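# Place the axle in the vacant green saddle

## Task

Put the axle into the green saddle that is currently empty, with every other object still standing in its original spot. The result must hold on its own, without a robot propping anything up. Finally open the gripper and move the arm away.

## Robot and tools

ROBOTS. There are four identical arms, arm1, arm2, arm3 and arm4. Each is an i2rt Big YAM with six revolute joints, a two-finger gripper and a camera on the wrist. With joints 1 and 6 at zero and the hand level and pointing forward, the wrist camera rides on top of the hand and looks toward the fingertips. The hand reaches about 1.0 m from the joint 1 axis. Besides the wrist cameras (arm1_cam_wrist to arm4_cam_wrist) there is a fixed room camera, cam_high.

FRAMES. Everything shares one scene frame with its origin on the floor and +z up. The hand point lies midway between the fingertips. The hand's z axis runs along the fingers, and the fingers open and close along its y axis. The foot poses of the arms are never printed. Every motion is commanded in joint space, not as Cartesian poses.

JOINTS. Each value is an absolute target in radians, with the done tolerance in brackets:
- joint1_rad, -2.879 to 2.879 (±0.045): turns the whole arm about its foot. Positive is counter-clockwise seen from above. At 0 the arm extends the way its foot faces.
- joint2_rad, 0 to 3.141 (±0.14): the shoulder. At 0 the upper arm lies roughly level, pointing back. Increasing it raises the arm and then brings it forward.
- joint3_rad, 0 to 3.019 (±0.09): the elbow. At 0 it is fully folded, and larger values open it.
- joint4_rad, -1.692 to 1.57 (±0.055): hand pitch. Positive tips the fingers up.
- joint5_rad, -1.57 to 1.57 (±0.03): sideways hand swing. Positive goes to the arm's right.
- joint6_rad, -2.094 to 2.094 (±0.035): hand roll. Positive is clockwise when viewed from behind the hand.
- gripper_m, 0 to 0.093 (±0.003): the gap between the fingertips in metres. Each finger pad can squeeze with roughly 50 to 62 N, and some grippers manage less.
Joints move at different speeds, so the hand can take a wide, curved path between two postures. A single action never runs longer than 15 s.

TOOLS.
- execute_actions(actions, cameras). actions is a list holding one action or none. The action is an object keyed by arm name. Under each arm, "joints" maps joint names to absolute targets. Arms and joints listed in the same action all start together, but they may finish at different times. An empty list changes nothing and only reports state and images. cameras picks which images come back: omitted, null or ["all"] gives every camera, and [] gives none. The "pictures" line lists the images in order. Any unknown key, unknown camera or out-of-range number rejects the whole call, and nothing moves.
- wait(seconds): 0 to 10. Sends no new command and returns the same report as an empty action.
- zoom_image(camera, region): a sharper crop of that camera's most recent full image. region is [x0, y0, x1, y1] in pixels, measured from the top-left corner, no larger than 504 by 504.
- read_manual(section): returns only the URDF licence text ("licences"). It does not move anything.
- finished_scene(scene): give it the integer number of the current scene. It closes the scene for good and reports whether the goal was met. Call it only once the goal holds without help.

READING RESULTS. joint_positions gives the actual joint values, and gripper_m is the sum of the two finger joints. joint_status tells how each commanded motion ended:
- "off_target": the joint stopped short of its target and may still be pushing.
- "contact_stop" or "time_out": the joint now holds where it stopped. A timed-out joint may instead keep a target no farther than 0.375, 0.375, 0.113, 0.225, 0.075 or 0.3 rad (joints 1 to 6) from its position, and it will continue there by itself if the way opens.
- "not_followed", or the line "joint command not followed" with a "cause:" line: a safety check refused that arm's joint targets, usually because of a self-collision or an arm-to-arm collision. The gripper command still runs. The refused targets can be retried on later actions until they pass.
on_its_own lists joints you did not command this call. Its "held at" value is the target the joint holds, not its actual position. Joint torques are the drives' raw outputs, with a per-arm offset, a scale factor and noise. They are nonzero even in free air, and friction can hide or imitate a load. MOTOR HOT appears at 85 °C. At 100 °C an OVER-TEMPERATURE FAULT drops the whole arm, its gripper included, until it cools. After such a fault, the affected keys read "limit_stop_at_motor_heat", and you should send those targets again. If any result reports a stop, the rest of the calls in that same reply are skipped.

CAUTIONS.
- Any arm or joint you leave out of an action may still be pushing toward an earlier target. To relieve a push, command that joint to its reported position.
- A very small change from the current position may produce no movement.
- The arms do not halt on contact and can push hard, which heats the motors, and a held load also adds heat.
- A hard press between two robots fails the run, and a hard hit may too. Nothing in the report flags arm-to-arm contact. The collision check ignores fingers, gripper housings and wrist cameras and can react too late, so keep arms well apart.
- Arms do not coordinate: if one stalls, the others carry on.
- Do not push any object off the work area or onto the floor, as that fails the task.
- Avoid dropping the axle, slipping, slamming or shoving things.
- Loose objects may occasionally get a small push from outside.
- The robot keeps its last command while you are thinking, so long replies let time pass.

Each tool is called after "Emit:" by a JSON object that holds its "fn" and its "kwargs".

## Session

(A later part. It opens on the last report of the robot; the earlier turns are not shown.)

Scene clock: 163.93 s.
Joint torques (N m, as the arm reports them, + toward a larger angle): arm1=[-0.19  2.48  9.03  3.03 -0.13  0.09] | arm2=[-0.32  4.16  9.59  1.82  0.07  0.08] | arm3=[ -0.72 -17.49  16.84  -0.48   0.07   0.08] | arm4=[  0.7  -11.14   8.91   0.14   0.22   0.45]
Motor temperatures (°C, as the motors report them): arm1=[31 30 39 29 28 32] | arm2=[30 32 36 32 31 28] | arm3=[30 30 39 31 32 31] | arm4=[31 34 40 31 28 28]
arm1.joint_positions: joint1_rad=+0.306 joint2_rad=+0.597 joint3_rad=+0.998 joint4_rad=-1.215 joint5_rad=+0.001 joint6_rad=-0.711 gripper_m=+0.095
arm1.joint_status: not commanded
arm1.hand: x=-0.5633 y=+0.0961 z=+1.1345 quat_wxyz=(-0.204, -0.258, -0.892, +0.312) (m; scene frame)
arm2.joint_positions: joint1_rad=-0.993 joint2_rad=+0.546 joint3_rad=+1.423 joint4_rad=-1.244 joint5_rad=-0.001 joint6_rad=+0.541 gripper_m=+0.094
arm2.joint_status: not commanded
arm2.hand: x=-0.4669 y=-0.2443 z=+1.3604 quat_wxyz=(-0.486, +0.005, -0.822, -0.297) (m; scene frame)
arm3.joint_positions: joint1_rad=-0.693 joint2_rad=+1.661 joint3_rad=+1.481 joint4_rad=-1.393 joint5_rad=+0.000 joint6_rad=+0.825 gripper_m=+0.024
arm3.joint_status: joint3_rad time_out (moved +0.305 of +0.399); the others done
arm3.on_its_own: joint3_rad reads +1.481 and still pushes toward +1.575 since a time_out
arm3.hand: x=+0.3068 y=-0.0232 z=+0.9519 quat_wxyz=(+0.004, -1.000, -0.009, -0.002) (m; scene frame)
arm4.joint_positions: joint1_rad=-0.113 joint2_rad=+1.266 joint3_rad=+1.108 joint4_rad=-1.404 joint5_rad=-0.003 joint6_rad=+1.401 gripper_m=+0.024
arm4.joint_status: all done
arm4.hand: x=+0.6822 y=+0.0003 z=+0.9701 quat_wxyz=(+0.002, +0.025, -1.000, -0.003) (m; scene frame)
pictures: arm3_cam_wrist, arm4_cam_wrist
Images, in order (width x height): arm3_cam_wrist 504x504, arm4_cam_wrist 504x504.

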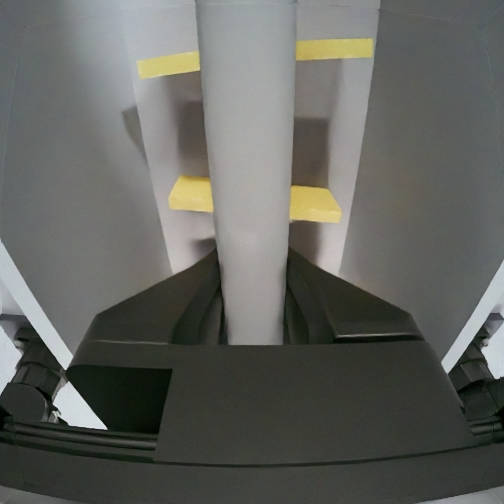

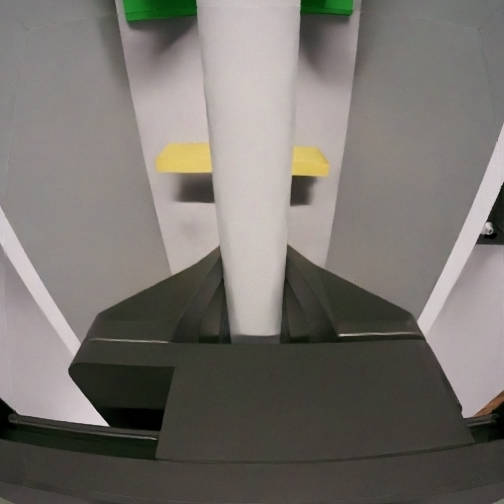

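Emit:
{"fn": "execute_actions", "kwargs": {"actions": [{"arm3":{"joints":{"joint1_rad":-0.855,"joint2_rad":1.89,"joint3_rad":1.965,"joint4_rad":-1.53,"joint6_rad":0.67}},"arm4":{"joints":{"joint1_rad":0.272,"joint2_rad":1.265,"joint3_rad":1.16,"joint6_rad":1.82}},"arm2":{"joints":{"joint1_rad":-1.05,"joint2_rad":1.92,"joint3_rad":2.2,"joint4_rad":-1.67,"joint6_rad":0.48}}}], "cameras": ["arm2_cam_wrist","arm3_cam_wrist","arm4_cam_wrist","cam_high"]}}

Scene clock: 178.87 s.
Joint torques (N m, as the arm reports them, + toward a larger angle): arm1=[-0.18  2.48  9.04  3.03 -0.13  0.09] | arm2=[ -0.44 -21.62  12.94  -0.06   0.08  -0.08] | arm3=[ -1.28 -23.07  16.65  -0.34   0.27   0.05] | arm4=[  1.29 -11.74  11.81   0.03   0.45   0.46]
Motor temperatures (°C, as the motors report them): arm1=[31 30 39 29 28 32] | arm2=[30 32 36 32 31 29] | arm3=[30 31 41 31 32 31] | arm4=[31 34 41 31 28 28]
arm1.joint_positions: joint1_rad=+0.306 joint2_rad=+0.597 joint3_rad=+0.998 joint4_rad=-1.215 joint5_rad=+0.001 joint6_rad=-0.711 gripper_m=+0.095
arm1.joint_status: not commanded
arm1.hand: x=-0.5633 y=+0.0961 z=+1.1345 quat_wxyz=(-0.204, -0.258, -0.892, +0.312) (m; scene frame)
arm2.joint_positions: joint1_rad=-1.043 joint2_rad=+1.928 joint3_rad=+2.159 joint4_rad=-1.661 joint5_rad=-0.001 joint6_rad=+0.489 gripper_m=+0.094
arm2.joint_status: all done
arm2.hand: x=-0.0950 y=-0.0507 z=+1.0784 quat_wxyz=(-0.065, +0.007, -0.997, -0.037) (m; scene frame)
arm3.joint_positions: joint1_rad=-0.856 joint2_rad=+1.943 joint3_rad=+1.873 joint4_rad=-1.520 joint5_rad=-0.005 joint6_rad=+0.658 gripper_m=+0.024
arm3.joint_status: joint3_rad time_out (moved +0.392 of +0.484); the others done
arm3.on_its_own: joint3_rad reads +1.873 and still pushes toward +1.965 since a time_out
arm3.hand: x=+0.1733 y=-0.0277 z=+0.9502 quat_wxyz=(+0.007, -1.000, -0.010, -0.011) (m; scene frame)
arm4.joint_positions: joint1_rad=+0.269 joint2_rad=+1.278 joint3_rad=+1.108 joint4_rad=-1.402 joint5_rad=-0.009 joint6_rad=+1.785 gripper_m=+0.024
arm4.joint_status: all done
arm4.hand: x=+0.5473 y=-0.0084 z=+0.9664 quat_wxyz=(+0.005, +0.024, -1.000, +0.003) (m; scene frame)
pictures: arm2_cam_wrist, arm3_cam_wrist, arm4_cam_wrist, cam_high
Images, in order (width x height): arm2_cam_wrist 504x504, arm3_cam_wrist 504x504, arm4_cam_wrist 504x504, cam_high 896x504.

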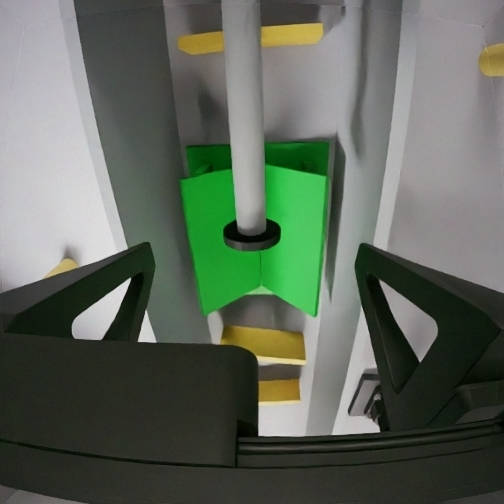

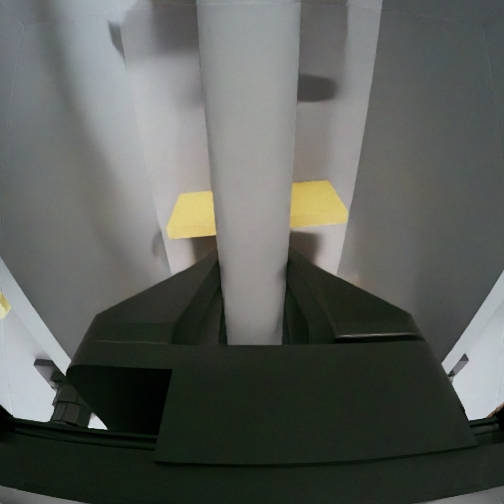

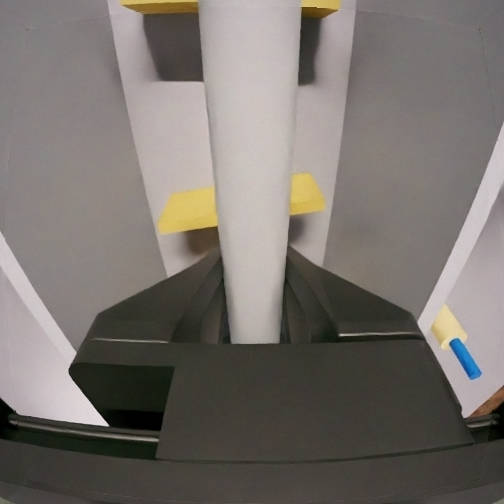

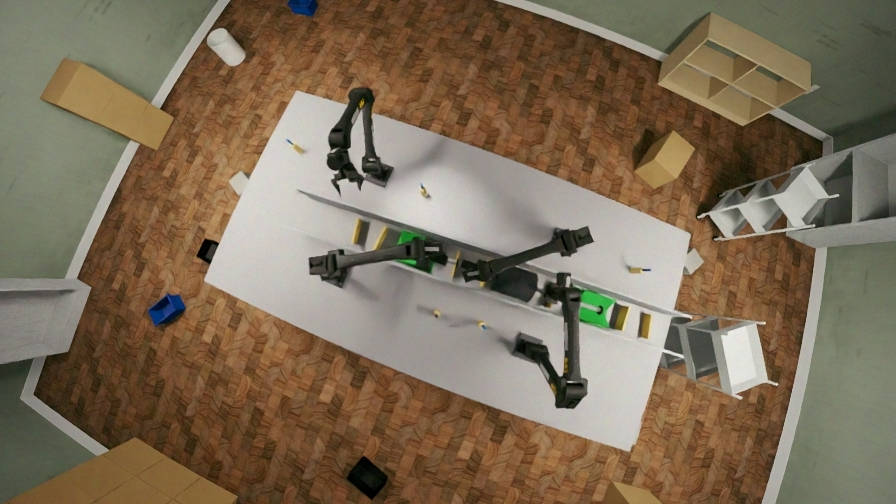

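Emit:
{"fn": "execute_actions", "kwargs": {"actions": [{"arm2":{"joints":{"joint1_rad":-1.03,"joint2_rad":2.01,"joint3_rad":2.005,"joint4_rad":-1.545}}}], "cameras": ["arm2_cam_wrist"]}}

Scene clock: 184.97 s.
Joint torques (N m, as the arm reports them, + toward a larger angle): arm1=[-0.2   2.49  9.03  3.04 -0.13  0.09] | arm2=[  0.86 -23.75  10.37   0.33   0.09  -0.08] | arm3=[ -0.81 -22.92  16.63  -0.4    0.24   0.1 ] | arm4=[  1.26 -11.71  11.79   0.02   0.44   0.46]
Motor temperatures (°C, as the motors report them): arm1=[31 30 39 29 28 32] | arm2=[30 33 37 32 31 29] | arm3=[30 32 41 31 32 31] | arm4=[31 34 42 31 28 28]
arm1.joint_positions: joint1_rad=+0.306 joint2_rad=+0.597 joint3_rad=+0.998 joint4_rad=-1.215 joint5_rad=+0.001 joint6_rad=-0.711 gripper_m=+0.095
arm1.joint_status: not commanded
arm1.hand: x=-0.5633 y=+0.0961 z=+1.1345 quat_wxyz=(-0.204, -0.258, -0.892, +0.312) (m; scene frame)
arm2.joint_positions: joint1_rad=-1.040 joint2_rad=+2.026 joint3_rad=+1.994 joint4_rad=-1.555 joint5_rad=-0.001 joint6_rad=+0.489 gripper_m=+0.094
arm2.joint_status: all done
arm2.hand: x=-0.0926 y=-0.0470 z=+0.9556 quat_wxyz=(+0.004, +0.009, -1.000, +0.001) (m; scene frame)
arm3.joint_positions: joint1_rad=-0.856 joint2_rad=+1.943 joint3_rad=+1.873 joint4_rad=-1.520 joint5_rad=-0.005 joint6_rad=+0.658 gripper_m=+0.024
arm3.joint_status: not commanded
arm3.on_its_own: joint3_rad reads +1.873 and still pushes toward +1.965 since a time_out
arm3.hand: x=+0.1733 y=-0.0277 z=+0.9502 quat_wxyz=(+0.007, -1.000, -0.010, -0.011) (m; scene frame)
arm4.joint_positions: joint1_rad=+0.269 joint2_rad=+1.278 joint3_rad=+1.108 joint4_rad=-1.402 joint5_rad=-0.009 joint6_rad=+1.785 gripper_m=+0.024
arm4.joint_status: not commanded
arm4.hand: x=+0.5473 y=-0.0084 z=+0.9664 quat_wxyz=(+0.005, +0.024, -1.000, +0.003) (m; scene frame)
pictures: arm2_cam_wrist
Images, in order (width x height): arm2_cam_wrist 504x504.

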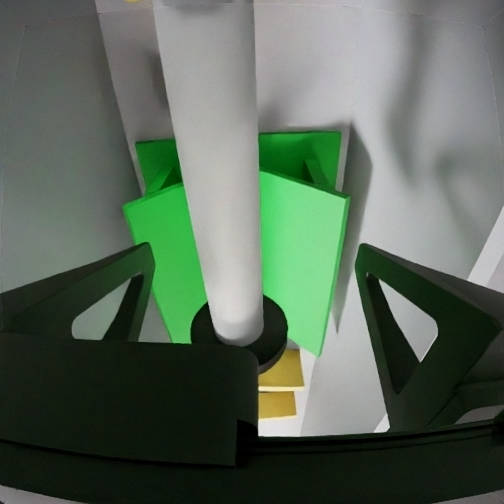

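Emit:
{"fn": "execute_actions", "kwargs": {"actions": [{"arm2":{"joints":{"joint1_rad":-1.005,"joint2_rad":2.025,"joint6_rad":0.5}}}], "cameras": []}}

Emit:
{"fn": "execute_actions", "kwargs": {"actions": [{"arm2":{"joints":{"gripper_m":0}}}], "cameras": ["arm2_cam_wrist"]}}

Scene clock: 190.77 s.
Joint torques (N m, as the arm reports them, + toward a larger angle): arm1=[-0.21  2.5   9.03  3.04 -0.13  0.09] | arm2=[  0.4  -22.43  10.34   0.29   0.09   0.14] | arm3=[ -1.32 -22.99  16.65  -0.31   0.21   0.1 ] | arm4=[  1.2  -11.62  11.79   0.02   0.44   0.46]
Motor temperatures (°C, as the motors report them): arm1=[31 30 39 29 28 32] | arm2=[30 33 37 32 31 29] | arm3=[30 32 41 31 32 31] | arm4=[31 33 43 31 28 28]
arm1.joint_positions: joint1_rad=+0.306 joint2_rad=+0.597 joint3_rad=+0.998 joint4_rad=-1.215 joint5_rad=+0.001 joint6_rad=-0.711 gripper_m=+0.095
arm1.joint_status: not commanded
arm1.hand: x=-0.5633 y=+0.0961 z=+1.1345 quat_wxyz=(-0.204, -0.258, -0.892, +0.312) (m; scene frame)
arm2.joint_positions: joint1_rad=-1.006 joint2_rad=+2.026 joint3_rad=+1.994 joint4_rad=-1.555 joint5_rad=-0.001 joint6_rad=+0.490 gripper_m=+0.094
arm2.joint_status: all done
arm2.hand: x=-0.1031 y=-0.0287 z=+0.9556 quat_wxyz=(+0.004, +0.025, -1.000, +0.001) (m; scene frame)
arm3.joint_positions: joint1_rad=-0.856 joint2_rad=+1.943 joint3_rad=+1.873 joint4_rad=-1.520 joint5_rad=-0.005 joint6_rad=+0.658 gripper_m=+0.024
arm3.joint_status: not commanded
arm3.on_its_own: joint3_rad reads +1.873 and still pushes toward +1.965 since a time_out
arm3.hand: x=+0.1733 y=-0.0277 z=+0.9502 quat_wxyz=(+0.007, -1.000, -0.010, -0.011) (m; scene frame)
arm4.joint_positions: joint1_rad=+0.269 joint2_rad=+1.278 joint3_rad=+1.108 joint4_rad=-1.402 joint5_rad=-0.009 joint6_rad=+1.785 gripper_m=+0.024
arm4.joint_status: not commanded
arm4.hand: x=+0.5473 y=-0.0084 z=+0.9664 quat_wxyz=(+0.005, +0.024, -1.000, +0.003) (m; scene frame)
pictures: none
No camera images: the call's "cameras" was empty. Leave "cameras" out to get every camera's image.

Scene clock: 191.50 s.
Joint torques (N m, as the arm reports them, + toward a larger angle): arm1=[-0.18  2.53  9.03  3.04 -0.13  0.09] | arm2=[  0.58 -22.08  10.36   0.36  -0.1    0.11] | arm3=[ -0.8  -22.85  16.64  -0.01   0.05   0.01] | arm4=[  1.28 -11.66  11.8    0.07   0.4    0.36]
Motor temperatures (°C, as the motors report them): arm1=[31 30 39 29 28 32] | arm2=[30 33 37 32 31 29] | arm3=[30 32 41 31 32 31] | arm4=[31 33 43 31 28 28]
arm1.joint_positions: joint1_rad=+0.306 joint2_rad=+0.597 joint3_rad=+0.998 joint4_rad=-1.215 joint5_rad=+0.001 joint6_rad=-0.711 gripper_m=+0.095
arm1.joint_status: not commanded
arm1.hand: x=-0.5633 y=+0.0961 z=+1.1345 quat_wxyz=(-0.204, -0.258, -0.892, +0.312) (m; scene frame)
arm2.joint_positions: joint1_rad=-1.008 joint2_rad=+2.026 joint3_rad=+1.994 joint4_rad=-1.557 joint5_rad=+0.004 joint6_rad=+0.492 gripper_m=+0.024
arm2.joint_status: gripper_m off_target (ended at +0.024, target +0.000)
arm2.hand: x=-0.1024 y=-0.0310 z=+0.9556 quat_wxyz=(+0.004, +0.023, -1.000, +0.004) (m; scene frame)
arm3.joint_positions: joint1_rad=-0.859 joint2_rad=+1.943 joint3_rad=+1.873 joint4_rad=-1.530 joint5_rad=+0.001 joint6_rad=+0.662 gripper_m=+0.024
arm3.joint_status: not commanded
arm3.on_its_own: joint3_rad reads +1.873 and still pushes toward +1.965 since a time_out
arm3.hand: x=+0.1736 y=-0.0241 z=+0.9503 quat_wxyz=(+0.013, -1.000, -0.007, -0.013) (m; scene frame)
arm4.joint_positions: joint1_rad=+0.269 joint2_rad=+1.277 joint3_rad=+1.108 joint4_rad=-1.403 joint5_rad=-0.008 joint6_rad=+1.793 gripper_m=+0.024
arm4.joint_status: not commanded
arm4.hand: x=+0.5476 y=-0.0087 z=+0.9666 quat_wxyz=(+0.004, +0.020, -1.000, +0.003) (m; scene frame)
pictures: arm2_cam_wrist
Images, in order (width x height): arm2_cam_wrist 504x504.

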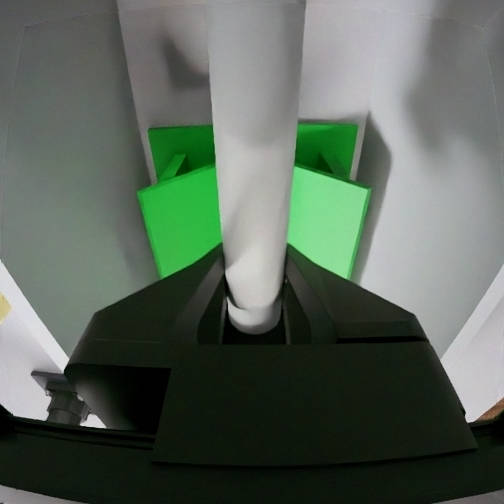

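Emit:
{"fn": "execute_actions", "kwargs": {"actions": [{"arm2":{"joints":{"joint2_rad":2.0,"joint3_rad":2.04}},"arm4":{"joints":{"joint2_rad":1.25,"joint3_rad":1.19}},"arm3":{"joints":{"joint2_rad":1.93,"joint3_rad":1.89}}}], "cameras": []}}

Emit:
{"fn": "execute_actions", "kwargs": {"actions": [{"arm3":{"joints":{"gripper_m":0.08}}}], "cameras": []}}

Emit:
{"fn": "execute_actions", "kwargs": {"actions": [{"arm3":{"joints":{"joint2_rad":1.7,"joint3_rad":1.9,"joint4_rad":-1.65}}}], "cameras": ["arm2_cam_wrist","arm3_cam_wrist"]}}

Scene clock: 197.53 s.
Joint torques (N m, as the arm reports them, + toward a larger angle): arm1=[-0.19  2.5   9.04  3.04 -0.13  0.09] | arm2=[  0.24 -24.42  13.2    0.41  -0.09   0.14] | arm3=[ -0.67 -19.66  10.41   0.08   0.1    0.05] | arm4=[  1.31 -12.94  13.92   0.06   0.38   0.37]
Motor temperatures (°C, as the motors report them): arm1=[31 30 39 29 28 32] | arm2=[30 34 37 32 31 29] | arm3=[30 32 42 31 32 31] | arm4=[31 33 44 31 28 28]
arm1.joint_positions: joint1_rad=+0.306 joint2_rad=+0.597 joint3_rad=+0.998 joint4_rad=-1.215 joint5_rad=+0.001 joint6_rad=-0.711 gripper_m=+0.095
arm1.joint_status: not commanded
arm1.hand: x=-0.5633 y=+0.0961 z=+1.1345 quat_wxyz=(-0.204, -0.258, -0.892, +0.312) (m; scene frame)
arm2.joint_positions: joint1_rad=-1.008 joint2_rad=+2.026 joint3_rad=+1.994 joint4_rad=-1.556 joint5_rad=+0.004 joint6_rad=+0.492 gripper_m=+0.024
arm2.joint_status: all done
arm2.hand: x=-0.1023 y=-0.0309 z=+0.9556 quat_wxyz=(+0.004, +0.023, -1.000, +0.003) (m; scene frame)
arm3.joint_positions: joint1_rad=-0.859 joint2_rad=+1.944 joint3_rad=+1.871 joint4_rad=-1.530 joint5_rad=+0.001 joint6_rad=+0.662 gripper_m=+0.024
arm3.joint_status: all done
arm3.hand: x=+0.1740 y=-0.0237 z=+0.9488 quat_wxyz=(+0.014, -1.000, -0.007, -0.015) (m; scene frame)
arm4.joint_positions: joint1_rad=+0.269 joint2_rad=+1.277 joint3_rad=+1.108 joint4_rad=-1.403 joint5_rad=-0.008 joint6_rad=+1.793 gripper_m=+0.024
arm4.joint_status: all done
arm4.hand: x=+0.5476 y=-0.0087 z=+0.9667 quat_wxyz=(+0.004, +0.020, -1.000, +0.003) (m; scene frame)
pictures: none
No camera images: the call's "cameras" was empty. Leave "cameras" out to get every camera's image.

Scene clock: 198.43 s.
Joint torques (N m, as the arm reports them, + toward a larger angle): arm1=[-0.19  2.51  9.03  3.03 -0.13  0.09] | arm2=[  0.33 -24.79  13.18   0.29  -0.07   0.14] | arm3=[ -0.59 -19.42  10.3    0.15   0.09   0.05] | arm4=[  1.34 -12.98  13.95   0.09   0.3    0.35]
Motor temperatures (°C, as the motors report them): arm1=[31 30 39 29 28 32] | arm2=[30 34 37 32 31 29] | arm3=[30 32 41 31 32 31] | arm4=[31 33 44 31 28 28]
arm1.joint_positions: joint1_rad=+0.306 joint2_rad=+0.597 joint3_rad=+0.998 joint4_rad=-1.215 joint5_rad=+0.001 joint6_rad=-0.711 gripper_m=+0.095
arm1.joint_status: not commanded
arm1.hand: x=-0.5633 y=+0.0961 z=+1.1345 quat_wxyz=(-0.204, -0.258, -0.892, +0.312) (m; scene frame)
arm2.joint_positions: joint1_rad=-1.008 joint2_rad=+2.026 joint3_rad=+1.994 joint4_rad=-1.554 joint5_rad=+0.004 joint6_rad=+0.492 gripper_m=+0.024
arm2.joint_status: not commanded
arm2.hand: x=-0.1018 y=-0.0306 z=+0.9556 quat_wxyz=(+0.002, +0.023, -1.000, +0.003) (m; scene frame)
arm3.joint_positions: joint1_rad=-0.859 joint2_rad=+1.944 joint3_rad=+1.871 joint4_rad=-1.530 joint5_rad=+0.001 joint6_rad=+0.662 gripper_m=+0.080
arm3.joint_status: all done
arm3.hand: x=+0.1740 y=-0.0237 z=+0.9488 quat_wxyz=(+0.014, -1.000, -0.007, -0.015) (m; scene frame)
arm4.joint_positions: joint1_rad=+0.269 joint2_rad=+1.277 joint3_rad=+1.108 joint4_rad=-1.403 joint5_rad=-0.006 joint6_rad=+1.794 gripper_m=+0.024
arm4.joint_status: not commanded
arm4.hand: x=+0.5480 y=-0.0086 z=+0.9667 quat_wxyz=(+0.003, +0.020, -1.000, +0.003) (m; scene frame)
pictures: none
No camera images: the call's "cameras" was empty. Leave "cameras" out to get every camera's image.

Scene clock: 199.73 s.
Joint torques (N m, as the arm reports them, + toward a larger angle): arm1=[-0.17  2.5   9.03  3.03 -0.13  0.09] | arm2=[  0.3  -24.63  13.2    0.32  -0.08   0.11] | arm3=[ -0.34 -14.14  11.11  -0.14   0.04   0.04] | arm4=[  1.37 -12.94  13.92   0.05   0.3    0.36]
Motor temperatures (°C, as the motors report them): arm1=[31 30 39 29 28 32] | arm2=[30 34 37 32 31 29] | arm3=[30 32 41 31 32 31] | arm4=[31 33 45 31 28 28]
arm1.joint_positions: joint1_rad=+0.306 joint2_rad=+0.597 joint3_rad=+0.998 joint4_rad=-1.215 joint5_rad=+0.001 joint6_rad=-0.711 gripper_m=+0.095
arm1.joint_status: not commanded
arm1.hand: x=-0.5633 y=+0.0961 z=+1.1345 quat_wxyz=(-0.204, -0.258, -0.892, +0.312) (m; scene frame)
arm2.joint_positions: joint1_rad=-1.008 joint2_rad=+2.026 joint3_rad=+1.994 joint4_rad=-1.554 joint5_rad=+0.004 joint6_rad=+0.492 gripper_m=+0.024
arm2.joint_status: not commanded
arm2.hand: x=-0.1018 y=-0.0306 z=+0.9556 quat_wxyz=(+0.002, +0.023, -1.000, +0.003) (m; scene frame)
arm3.joint_positions: joint1_rad=-0.859 joint2_rad=+1.690 joint3_rad=+1.875 joint4_rad=-1.637 joint5_rad=+0.001 joint6_rad=+0.662 gripper_m=+0.080
arm3.joint_status: all done
arm3.hand: x=+0.2179 y=+0.0109 z=+1.0889 quat_wxyz=(-0.033, -0.998, -0.007, +0.045) (m; scene frame)
arm4.joint_positions: joint1_rad=+0.269 joint2_rad=+1.277 joint3_rad=+1.108 joint4_rad=-1.403 joint5_rad=-0.006 joint6_rad=+1.794 gripper_m=+0.024
arm4.joint_status: not commanded
arm4.hand: x=+0.5480 y=-0.0086 z=+0.9667 quat_wxyz=(+0.003, +0.020, -1.000, +0.003) (m; scene frame)
pictures: arm2_cam_wrist, arm3_cam_wrist
Images, in order (width x height): arm2_cam_wrist 504x504, arm3_cam_wrist 504x504.

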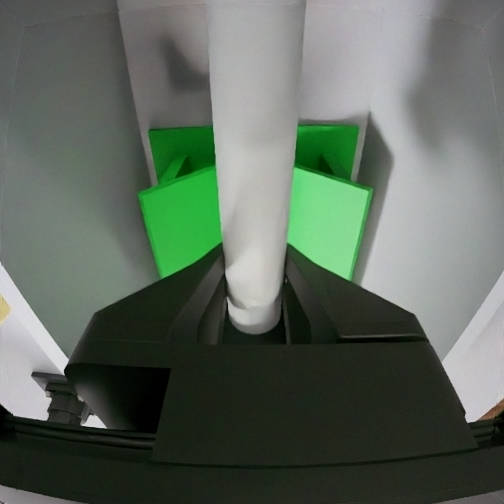

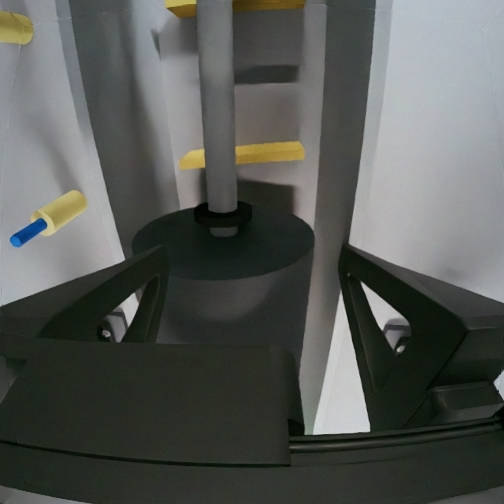

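Emit:
{"fn": "execute_actions", "kwargs": {"actions": [{"arm3":{"joints":{"joint2_rad":0.55,"joint3_rad":0.9,"joint4_rad":-1.65,"joint6_rad":2.04,"joint1_rad":-0.7,"gripper_m":0.093}}}], "cameras": []}}

Emit:
{"fn": "execute_actions", "kwargs": {"actions": [{"arm3":{"joints":{"joint1_rad":0.52}}}], "cameras": []}}

Emit:
{"fn": "execute_actions", "kwargs": {"actions": [{"arm3":{"joints":{"joint2_rad":1.31,"joint3_rad":1.38,"joint4_rad":-1.62}}}], "cameras": ["cam_high","arm3_cam_wrist"]}}

Scene clock: 212.27 s.
Joint torques (N m, as the arm reports them, + toward a larger angle): arm1=[-0.16  2.51  9.03  3.04 -0.13  0.09] | arm2=[  0.54 -24.33  13.22   0.22  -0.07   0.11] | arm3=[-1.34  0.43  9.49  0.24  0.14  0.02] | arm4=[  1.31 -13.01  13.92   0.07   0.3    0.36]
Motor temperatures (°C, as the motors report them): arm1=[31 30 39 29 28 32] | arm2=[30 35 38 32 31 29] | arm3=[30 32 39 31 32 31] | arm4=[31 33 47 31 28 28]
arm1.joint_positions: joint1_rad=+0.306 joint2_rad=+0.597 joint3_rad=+0.998 joint4_rad=-1.215 joint5_rad=+0.001 joint6_rad=-0.711 gripper_m=+0.095
arm1.joint_status: not commanded
arm1.hand: x=-0.5633 y=+0.0961 z=+1.1345 quat_wxyz=(-0.204, -0.258, -0.892, +0.312) (m; scene frame)
arm2.joint_positions: joint1_rad=-1.008 joint2_rad=+2.026 joint3_rad=+1.994 joint4_rad=-1.554 joint5_rad=+0.004 joint6_rad=+0.492 gripper_m=+0.024
arm2.joint_status: not commanded
arm2.hand: x=-0.1018 y=-0.0306 z=+0.9556 quat_wxyz=(+0.002, +0.023, -1.000, +0.003) (m; scene frame)
arm3.joint_positions: joint1_rad=-0.684 joint2_rad=+0.554 joint3_rad=+0.892 joint4_rad=-1.641 joint5_rad=-0.001 joint6_rad=+2.031 gripper_m=+0.093
arm3.joint_status: all done
arm3.hand: x=+0.5327 y=+0.2272 z=+1.0443 quat_wxyz=(-0.129, -0.824, +0.551, +0.017) (m; scene frame)
arm4.joint_positions: joint1_rad=+0.269 joint2_rad=+1.277 joint3_rad=+1.108 joint4_rad=-1.403 joint5_rad=-0.006 joint6_rad=+1.794 gripper_m=+0.024
arm4.joint_status: not commanded
arm4.hand: x=+0.5480 y=-0.0086 z=+0.9667 quat_wxyz=(+0.003, +0.020, -1.000, +0.003) (m; scene frame)
pictures: none
No camera images: the call's "cameras" was empty. Leave "cameras" out to get every camera's image.

Scene clock: 213.87 s.
Joint torques (N m, as the arm reports them, + toward a larger angle): arm1=[-0.19  2.52  9.02  3.03 -0.13  0.09] | arm2=[  0.26 -24.44  13.26   0.28  -0.08   0.12] | arm3=[-0.01  1.01  9.42  0.    0.15 -0.03] | arm4=[  1.32 -12.84  13.92   0.06   0.3    0.35]
Motor temperatures (°C, as the motors report them): arm1=[31 30 39 29 28 32] | arm2=[30 35 38 32 31 29] | arm3=[30 31 39 31 32 31] | arm4=[31 33 48 31 28 28]
arm1.joint_positions: joint1_rad=+0.306 joint2_rad=+0.597 joint3_rad=+0.998 joint4_rad=-1.215 joint5_rad=+0.001 joint6_rad=-0.711 gripper_m=+0.095
arm1.joint_status: not commanded
arm1.hand: x=-0.5633 y=+0.0961 z=+1.1345 quat_wxyz=(-0.204, -0.258, -0.892, +0.312) (m; scene frame)
arm2.joint_positions: joint1_rad=-1.008 joint2_rad=+2.026 joint3_rad=+1.994 joint4_rad=-1.554 joint5_rad=+0.004 joint6_rad=+0.492 gripper_m=+0.024
arm2.joint_status: not commanded
arm2.hand: x=-0.1018 y=-0.0306 z=+0.9556 quat_wxyz=(+0.002, +0.023, -1.000, +0.003) (m; scene frame)
arm3.joint_positions: joint1_rad=+0.506 joint2_rad=+0.554 joint3_rad=+0.892 joint4_rad=-1.641 joint5_rad=+0.000 joint6_rad=+2.032 gripper_m=+0.093
arm3.joint_status: all done
arm3.hand: x=+0.7116 y=+0.2044 z=+1.0448 quat_wxyz=(-0.116, -0.991, -0.004, -0.062) (m; scene frame)
arm4.joint_positions: joint1_rad=+0.269 joint2_rad=+1.277 joint3_rad=+1.108 joint4_rad=-1.403 joint5_rad=-0.006 joint6_rad=+1.794 gripper_m=+0.024
arm4.joint_status: not commanded
arm4.hand: x=+0.5480 y=-0.0086 z=+0.9667 quat_wxyz=(+0.003, +0.020, -1.000, +0.003) (m; scene frame)
pictures: none
No camera images: the call's "cameras" was empty. Leave "cameras" out to get every camera's image.

Scene clock: 215.27 s.
Joint torques (N m, as the arm reports them, + toward a larger angle): arm1=[-0.18  2.48  9.03  3.04 -0.13  0.09] | arm2=[  0.47 -24.79  13.22   0.29  -0.08   0.11] | arm3=[ -0.36 -10.34  12.75   0.48   0.07  -0.03] | arm4=[  1.3  -12.95  13.91   0.06   0.3    0.36]
Motor temperatures (°C, as the motors report them): arm1=[31 30 39 29 28 32] | arm2=[30 35 39 32 31 29] | arm3=[30 31 39 31 32 31] | arm4=[31 33 48 31 28 28]
arm1.joint_positions: joint1_rad=+0.306 joint2_rad=+0.597 joint3_rad=+0.998 joint4_rad=-1.215 joint5_rad=+0.001 joint6_rad=-0.711 gripper_m=+0.095
arm1.joint_status: not commanded
arm1.hand: x=-0.5633 y=+0.0961 z=+1.1345 quat_wxyz=(-0.204, -0.258, -0.892, +0.312) (m; scene frame)
arm2.joint_positions: joint1_rad=-1.008 joint2_rad=+2.026 joint3_rad=+1.994 joint4_rad=-1.554 joint5_rad=+0.004 joint6_rad=+0.492 gripper_m=+0.024
arm2.joint_status: not commanded
arm2.hand: x=-0.1018 y=-0.0306 z=+0.9556 quat_wxyz=(+0.002, +0.023, -1.000, +0.003) (m; scene frame)
arm3.joint_positions: joint1_rad=+0.506 joint2_rad=+1.323 joint3_rad=+1.333 joint4_rad=-1.631 joint5_rad=+0.000 joint6_rad=+2.032 gripper_m=+0.093
arm3.joint_status: all done
arm3.hand: x=+0.8038 y=+0.0232 z=+1.0392 quat_wxyz=(+0.026, -1.000, -0.005, +0.009) (m; scene frame)
arm4.joint_positions: joint1_rad=+0.269 joint2_rad=+1.277 joint3_rad=+1.108 joint4_rad=-1.403 joint5_rad=-0.006 joint6_rad=+1.794 gripper_m=+0.024
arm4.joint_status: not commanded
arm4.hand: x=+0.5480 y=-0.0086 z=+0.9667 quat_wxyz=(+0.003, +0.020, -1.000, +0.003) (m; scene frame)
pictures: arm3_cam_wrist, cam_high
Images, in order (width x height): arm3_cam_wrist 504x504, cam_high 896x504.

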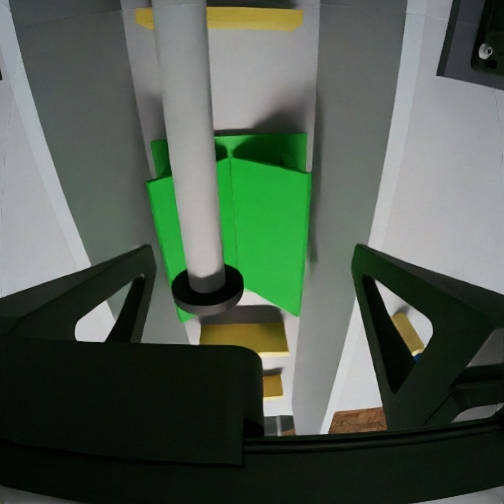

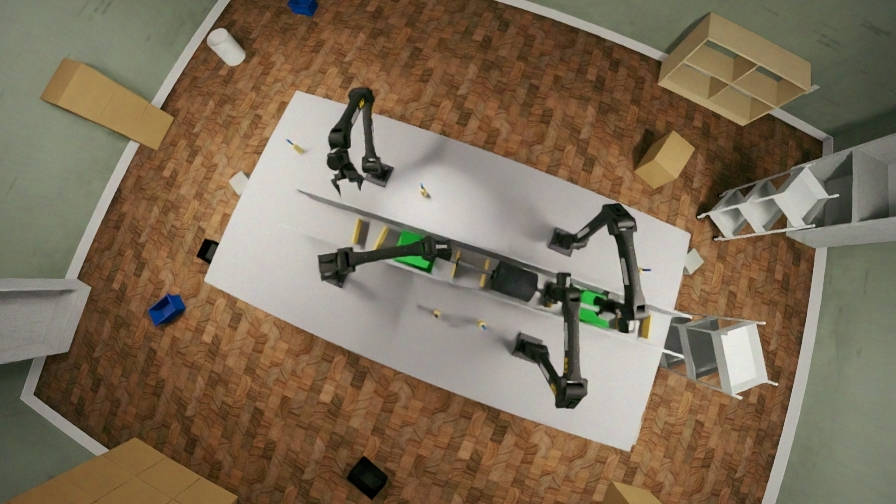

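Emit:
{"fn": "execute_actions", "kwargs": {"actions": [{"arm3":{"joints":{"joint2_rad":1.405,"joint3_rad":1.228,"joint4_rad":-1.362}}}], "cameras": ["arm3_cam_wrist"]}}

Scene clock: 223.43 s.
Joint torques (N m, as the arm reports them, + toward a larger angle): arm1=[-0.15  2.51  9.03  3.04 -0.13  0.09] | arm2=[  0.83 -24.52  13.2    0.27  -0.07   0.11] | arm3=[  0.16 -11.13   9.94   1.01   0.08   0.  ] | arm4=[  1.31 -13.02  13.92   0.06   0.3    0.35]
Motor temperatures (°C, as the motors report them): arm1=[31 30 39 29 28 32] | arm2=[30 35 39 32 31 29] | arm3=[30 31 39 31 32 31] | arm4=[31 33 49 31 28 28]
arm1.joint_positions: joint1_rad=+0.306 joint2_rad=+0.597 joint3_rad=+0.998 joint4_rad=-1.215 joint5_rad=+0.001 joint6_rad=-0.711 gripper_m=+0.095
arm1.joint_status: not commanded
arm1.hand: x=-0.5633 y=+0.0961 z=+1.1345 quat_wxyz=(-0.204, -0.258, -0.892, +0.312) (m; scene frame)
arm2.joint_positions: joint1_rad=-1.008 joint2_rad=+2.026 joint3_rad=+1.994 joint4_rad=-1.554 joint5_rad=+0.004 joint6_rad=+0.492 gripper_m=+0.024
arm2.joint_status: not commanded
arm2.hand: x=-0.1018 y=-0.0306 z=+0.9556 quat_wxyz=(+0.002, +0.023, -1.000, +0.003) (m; scene frame)
arm3.joint_positions: joint1_rad=+0.506 joint2_rad=+1.417 joint3_rad=+1.212 joint4_rad=-1.378 joint5_rad=+0.000 joint6_rad=+2.032 gripper_m=+0.093
arm3.joint_status: all done
arm3.hand: x=+0.8211 y=-0.0097 z=+0.9582 quat_wxyz=(+0.009, -1.000, -0.004, +0.001) (m; scene frame)
arm4.joint_positions: joint1_rad=+0.269 joint2_rad=+1.277 joint3_rad=+1.108 joint4_rad=-1.403 joint5_rad=-0.006 joint6_rad=+1.794 gripper_m=+0.024
arm4.joint_status: not commanded
arm4.hand: x=+0.5480 y=-0.0086 z=+0.9667 quat_wxyz=(+0.003, +0.020, -1.000, +0.003) (m; scene frame)
pictures: arm3_cam_wrist
Images, in order (width x height): arm3_cam_wrist 504x504.

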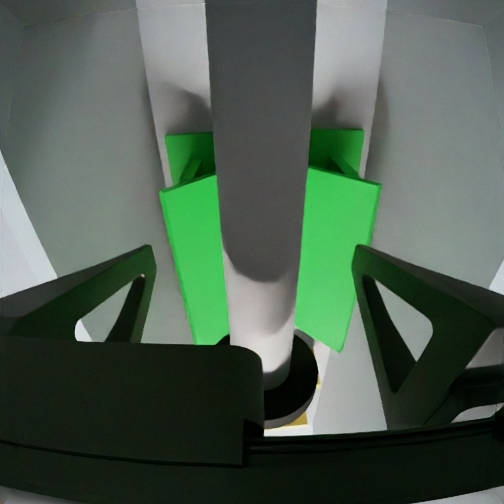

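Good. Close, transfer, release arm4.

Emit:
{"fn": "execute_actions", "kwargs": {"actions": [{"arm3":{"joints":{"gripper_m":0}}}], "cameras": []}}

Emit:
{"fn": "execute_actions", "kwargs": {"actions": [{"arm3":{"joints":{"joint2_rad":1.385,"joint3_rad":1.285}},"arm2":{"joints":{"joint2_rad":1.985,"joint3_rad":2.065}},"arm4":{"joints":{"joint2_rad":1.27,"joint3_rad":1.12}}}], "cameras": []}}

Emit:
{"fn": "execute_actions", "kwargs": {"actions": [{"arm4":{"joints":{"gripper_m":0.08}}}], "cameras": ["arm3_cam_wrist","arm2_cam_wrist"]}}

Scene clock: 228.27 s.
Joint torques (N m, as the arm reports them, + toward a larger angle): arm1=[-0.18  2.51  9.02  3.04 -0.13  0.09] | arm2=[  0.44 -24.7   13.23   0.16  -0.01   0.09] | arm3=[  0.04 -11.63   9.72   1.04   0.12   0.09] | arm4=[  1.29 -12.8   13.88   0.21   0.3    0.33]
Motor temperatures (°C, as the motors report them): arm1=[31 30 39 29 28 32] | arm2=[30 35 39 32 31 29] | arm3=[30 31 38 31 32 31] | arm4=[31 33 49 31 28 28]
arm1.joint_positions: joint1_rad=+0.306 joint2_rad=+0.597 joint3_rad=+0.998 joint4_rad=-1.215 joint5_rad=+0.001 joint6_rad=-0.711 gripper_m=+0.095
arm1.joint_status: not commanded
arm1.hand: x=-0.5633 y=+0.0961 z=+1.1345 quat_wxyz=(-0.204, -0.258, -0.892, +0.312) (m; scene frame)
arm2.joint_positions: joint1_rad=-1.008 joint2_rad=+2.026 joint3_rad=+1.994 joint4_rad=-1.551 joint5_rad=+0.002 joint6_rad=+0.495 gripper_m=+0.024
arm2.joint_status: not commanded
arm2.hand: x=-0.1014 y=-0.0298 z=+0.9556 quat_wxyz=(+0.002, +0.021, -1.000, +0.002) (m; scene frame)
arm3.joint_positions: joint1_rad=+0.507 joint2_rad=+1.417 joint3_rad=+1.211 joint4_rad=-1.378 joint5_rad=-0.002 joint6_rad=+2.029 gripper_m=+0.023
arm3.joint_status: gripper_m off_target (ended at +0.023, target +0.000)
arm3.hand: x=+0.8214 y=-0.0093 z=+0.9579 quat_wxyz=(+0.009, -1.000, -0.007, +0.000) (m; scene frame)
arm4.joint_positions: joint1_rad=+0.269 joint2_rad=+1.277 joint3_rad=+1.108 joint4_rad=-1.408 joint5_rad=-0.006 joint6_rad=+1.796 gripper_m=+0.024
arm4.joint_status: not commanded
arm4.hand: x=+0.5483 y=-0.0097 z=+0.9668 quat_wxyz=(+0.003, +0.019, -1.000, +0.005) (m; scene frame)
pictures: none
No camera images: the call's "cameras" was empty. Leave "cameras" out to get every camera's image.

Scene clock: 228.87 s.
Joint torques (N m, as the arm reports them, + toward a larger angle): arm1=[-0.17  2.47  9.03  3.04 -0.13  0.09] | arm2=[  0.35 -25.86  15.2    0.14  -0.04   0.09] | arm3=[ -0.74 -13.15  14.94   0.75   0.15   0.04] | arm4=[  1.29 -11.12   8.96   0.2    0.3    0.33]
Motor temperatures (°C, as the motors report them): arm1=[31 30 39 29 28 32] | arm2=[30 35 39 32 31 29] | arm3=[30 31 39 31 32 31] | arm4=[31 33 49 31 28 28]
arm1.joint_positions: joint1_rad=+0.306 joint2_rad=+0.597 joint3_rad=+0.998 joint4_rad=-1.215 joint5_rad=+0.001 joint6_rad=-0.711 gripper_m=+0.095
arm1.joint_status: not commanded
arm1.hand: x=-0.5633 y=+0.0961 z=+1.1345 quat_wxyz=(-0.204, -0.258, -0.892, +0.312) (m; scene frame)
arm2.joint_positions: joint1_rad=-1.008 joint2_rad=+2.026 joint3_rad=+1.994 joint4_rad=-1.551 joint5_rad=+0.002 joint6_rad=+0.495 gripper_m=+0.024
arm2.joint_status: all done
arm2.hand: x=-0.1014 y=-0.0298 z=+0.9556 quat_wxyz=(+0.002, +0.021, -1.000, +0.002) (m; scene frame)
arm3.joint_positions: joint1_rad=+0.507 joint2_rad=+1.415 joint3_rad=+1.211 joint4_rad=-1.378 joint5_rad=-0.002 joint6_rad=+2.029 gripper_m=+0.023
arm3.joint_status: all done
arm3.hand: x=+0.8214 y=-0.0093 z=+0.9587 quat_wxyz=(+0.008, -1.000, -0.007, +0.000) (m; scene frame)
arm4.joint_positions: joint1_rad=+0.269 joint2_rad=+1.278 joint3_rad=+1.108 joint4_rad=-1.408 joint5_rad=-0.006 joint6_rad=+1.797 gripper_m=+0.024
arm4.joint_status: all done
arm4.hand: x=+0.5482 y=-0.0096 z=+0.9664 quat_wxyz=(+0.002, +0.018, -1.000, +0.005) (m; scene frame)
pictures: none
No camera images: the call's "cameras" was empty. Leave "cameras" out to get every camera's image.

Scene clock: 229.53 s.
Joint torques (N m, as the arm reports them, + toward a larger angle): arm1=[-0.18  2.5   9.03  3.04 -0.13  0.09] | arm2=[  0.54 -25.79  15.28   0.2   -0.04   0.08] | arm3=[ -0.53 -12.22  14.93   0.88   0.16   0.04] | arm4=[  1.34 -10.77   8.96   0.22   0.18   0.19]
Motor temperatures (°C, as the motors report them): arm1=[31 30 39 29 28 32] | arm2=[30 35 39 32 31 29] | arm3=[30 31 39 31 32 31] | arm4=[31 33 49 31 28 28]
arm1.joint_positions: joint1_rad=+0.306 joint2_rad=+0.597 joint3_rad=+0.998 joint4_rad=-1.215 joint5_rad=+0.001 joint6_rad=-0.711 gripper_m=+0.095
arm1.joint_status: not commanded
arm1.hand: x=-0.5633 y=+0.0961 z=+1.1345 quat_wxyz=(-0.204, -0.258, -0.892, +0.312) (m; scene frame)
arm2.joint_positions: joint1_rad=-1.008 joint2_rad=+2.026 joint3_rad=+1.994 joint4_rad=-1.551 joint5_rad=+0.002 joint6_rad=+0.495 gripper_m=+0.024
arm2.joint_status: not commanded
arm2.hand: x=-0.1014 y=-0.0298 z=+0.9554 quat_wxyz=(+0.002, +0.021, -1.000, +0.002) (m; scene frame)
arm3.joint_positions: joint1_rad=+0.507 joint2_rad=+1.415 joint3_rad=+1.211 joint4_rad=-1.377 joint5_rad=-0.002 joint6_rad=+2.029 gripper_m=+0.023
arm3.joint_status: not commanded
arm3.hand: x=+0.8215 y=-0.0094 z=+0.9587 quat_wxyz=(+0.008, -1.000, -0.007, +0.000) (m; scene frame)
arm4.joint_positions: joint1_rad=+0.269 joint2_rad=+1.273 joint3_rad=+1.108 joint4_rad=-1.408 joint5_rad=-0.002 joint6_rad=+1.808 gripper_m=+0.080
arm4.joint_status: all done
arm4.hand: x=+0.5489 y=-0.0098 z=+0.9679 quat_wxyz=(+0.001, +0.013, -1.000, +0.003) (m; scene frame)
pictures: arm2_cam_wrist, arm3_cam_wrist
Images, in order (width x height): arm2_cam_wrist 504x504, arm3_cam_wrist 504x504.

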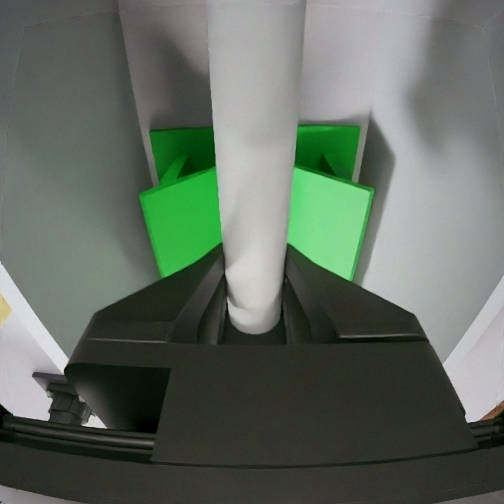

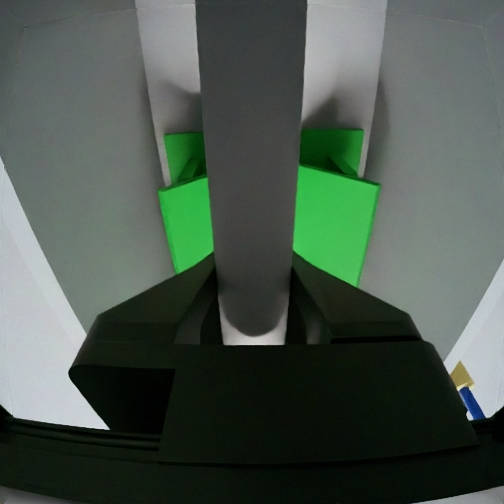

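Emit:
{"fn": "execute_actions", "kwargs": {"actions": [{"arm4":{"joints":{"joint2_rad":1.2,"joint3_rad":1.3,"joint4_rad":-1.62}},"arm1":{"joints":{"joint1_rad":-1.2,"joint2_rad":0.4}}}], "cameras": []}}

Emit:
{"fn": "execute_actions", "kwargs": {"actions": [{"arm4":{"joints":{"joint2_rad":0.4,"joint3_rad":0.9}},"arm2":{"joints":{"joint1_rad":-0.885,"joint2_rad":1.67,"joint3_rad":1.575,"joint4_rad":-1.42,"joint6_rad":0.63}},"arm3":{"joints":{"joint1_rad":0.15,"joint2_rad":1.27,"joint3_rad":1.125,"joint4_rad":-1.37,"joint6_rad":1.67}}}], "cameras": ["arm3_cam_wrist","arm2_cam_wrist"]}}

Scene clock: 239.10 s.
Joint torques (N m, as the arm reports them, + toward a larger angle): arm1=[-0.05  5.33  9.01  3.21 -0.11  0.1 ] | arm2=[  0.57 -25.88  15.17   0.21  -0.04   0.08] | arm3=[ -0.42 -12.79  14.68   0.95   0.16   0.03] | arm4=[ 1.26 -7.94 10.71 -0.22  0.17  0.18]
Motor temperatures (°C, as the motors report them): arm1=[31 30 40 29 28 32] | arm2=[30 36 41 32 31 29] | arm3=[30 31 40 31 32 31] | arm4=[31 33 46 31 28 28]
arm1.joint_positions: joint1_rad=-1.196 joint2_rad=+0.390 joint3_rad=+0.992 joint4_rad=-1.213 joint5_rad=+0.001 joint6_rad=-0.712 gripper_m=+0.095
arm1.joint_status: all done
arm1.hand: x=-0.8410 y=+0.2761 z=+1.1747 quat_wxyz=(+0.077, -0.762, -0.455, +0.454) (m; scene frame)
arm2.joint_positions: joint1_rad=-1.008 joint2_rad=+2.026 joint3_rad=+1.994 joint4_rad=-1.551 joint5_rad=+0.002 joint6_rad=+0.495 gripper_m=+0.024
arm2.joint_status: not commanded
arm2.hand: x=-0.1014 y=-0.0298 z=+0.9554 quat_wxyz=(+0.002, +0.021, -1.000, +0.002) (m; scene frame)
arm3.joint_positions: joint1_rad=+0.507 joint2_rad=+1.415 joint3_rad=+1.211 joint4_rad=-1.377 joint5_rad=-0.002 joint6_rad=+2.029 gripper_m=+0.023
arm3.joint_status: not commanded
arm3.hand: x=+0.8215 y=-0.0094 z=+0.9587 quat_wxyz=(+0.008, -1.000, -0.007, +0.000) (m; scene frame)
arm4.joint_positions: joint1_rad=+0.269 joint2_rad=+1.186 joint3_rad=+1.266 joint4_rad=-1.608 joint5_rad=-0.002 joint6_rad=+1.808 gripper_m=+0.080
arm4.joint_status: all done
arm4.hand: x=+0.5536 y=-0.0268 z=+1.0563 quat_wxyz=(+0.007, +0.012, -1.000, -0.020) (m; scene frame)
pictures: none
No camera images: the call's "cameras" was empty. Leave "cameras" out to get every camera's image.

Scene clock: 240.63 s.
Joint torques (N m, as the arm reports them, + toward a larger angle): arm1=[-0.1   5.31  9.04  3.21 -0.11  0.1 ] | arm2=[ -0.46 -20.2   11.71   0.4    0.33   0.07] | arm3=[ -2.22 -11.61  10.98   0.19  -0.09  -0.18] | arm4=[1.29 3.42 7.03 0.67 0.16 0.13]
Motor temperatures (°C, as the motors report them): arm1=[31 30 40 29 28 32] | arm2=[30 36 40 32 31 29] | arm3=[30 31 40 31 32 31] | arm4=[31 33 46 31 28 28]
arm1.joint_positions: joint1_rad=-1.196 joint2_rad=+0.390 joint3_rad=+0.992 joint4_rad=-1.213 joint5_rad=+0.001 joint6_rad=-0.712 gripper_m=+0.095
arm1.joint_status: not commanded
arm1.hand: x=-0.8410 y=+0.2761 z=+1.1747 quat_wxyz=(+0.077, -0.762, -0.455, +0.454) (m; scene frame)
arm2.joint_positions: joint1_rad=-0.876 joint2_rad=+1.705 joint3_rad=+1.545 joint4_rad=-1.431 joint5_rad=-0.007 joint6_rad=+0.626 gripper_m=+0.024
arm2.joint_status: all done
arm2.hand: x=-0.2404 y=-0.0326 z=+0.9623 quat_wxyz=(+0.007, +0.022, -1.000, +0.001) (m; scene frame)
arm3.joint_positions: joint1_rad=+0.159 joint2_rad=+1.310 joint3_rad=+1.097 joint4_rad=-1.376 joint5_rad=+0.007 joint6_rad=+1.674 gripper_m=+0.023
arm3.joint_status: all done
arm3.hand: x=+0.6816 y=-0.0073 z=+0.9534 quat_wxyz=(+0.013, -1.000, -0.010, +0.003) (m; scene frame)
arm4.joint_positions: joint1_rad=+0.269 joint2_rad=+0.398 joint3_rad=+0.914 joint4_rad=-1.611 joint5_rad=-0.002 joint6_rad=+1.808 gripper_m=+0.080
arm4.joint_status: all done
arm4.hand: x=+0.6030 y=-0.2104 z=+1.0743 quat_wxyz=(+0.060, +0.012, -0.972, -0.227) (m; scene frame)
pictures: arm2_cam_wrist, arm3_cam_wrist
Images, in order (width x height): arm2_cam_wrist 504x504, arm3_cam_wrist 504x504.

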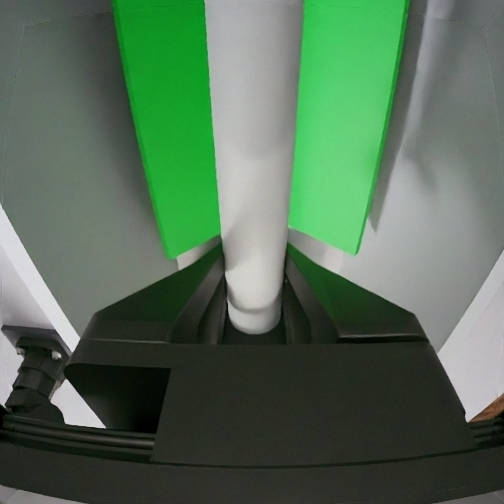

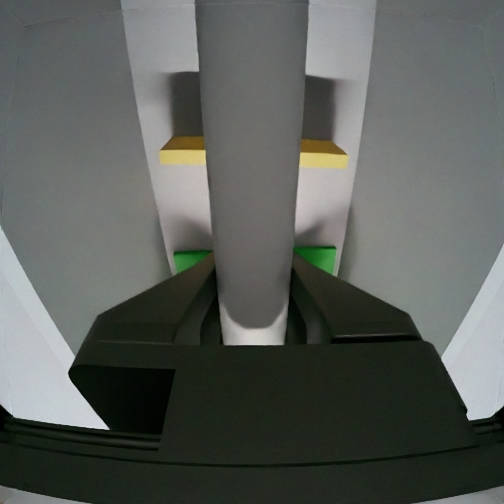

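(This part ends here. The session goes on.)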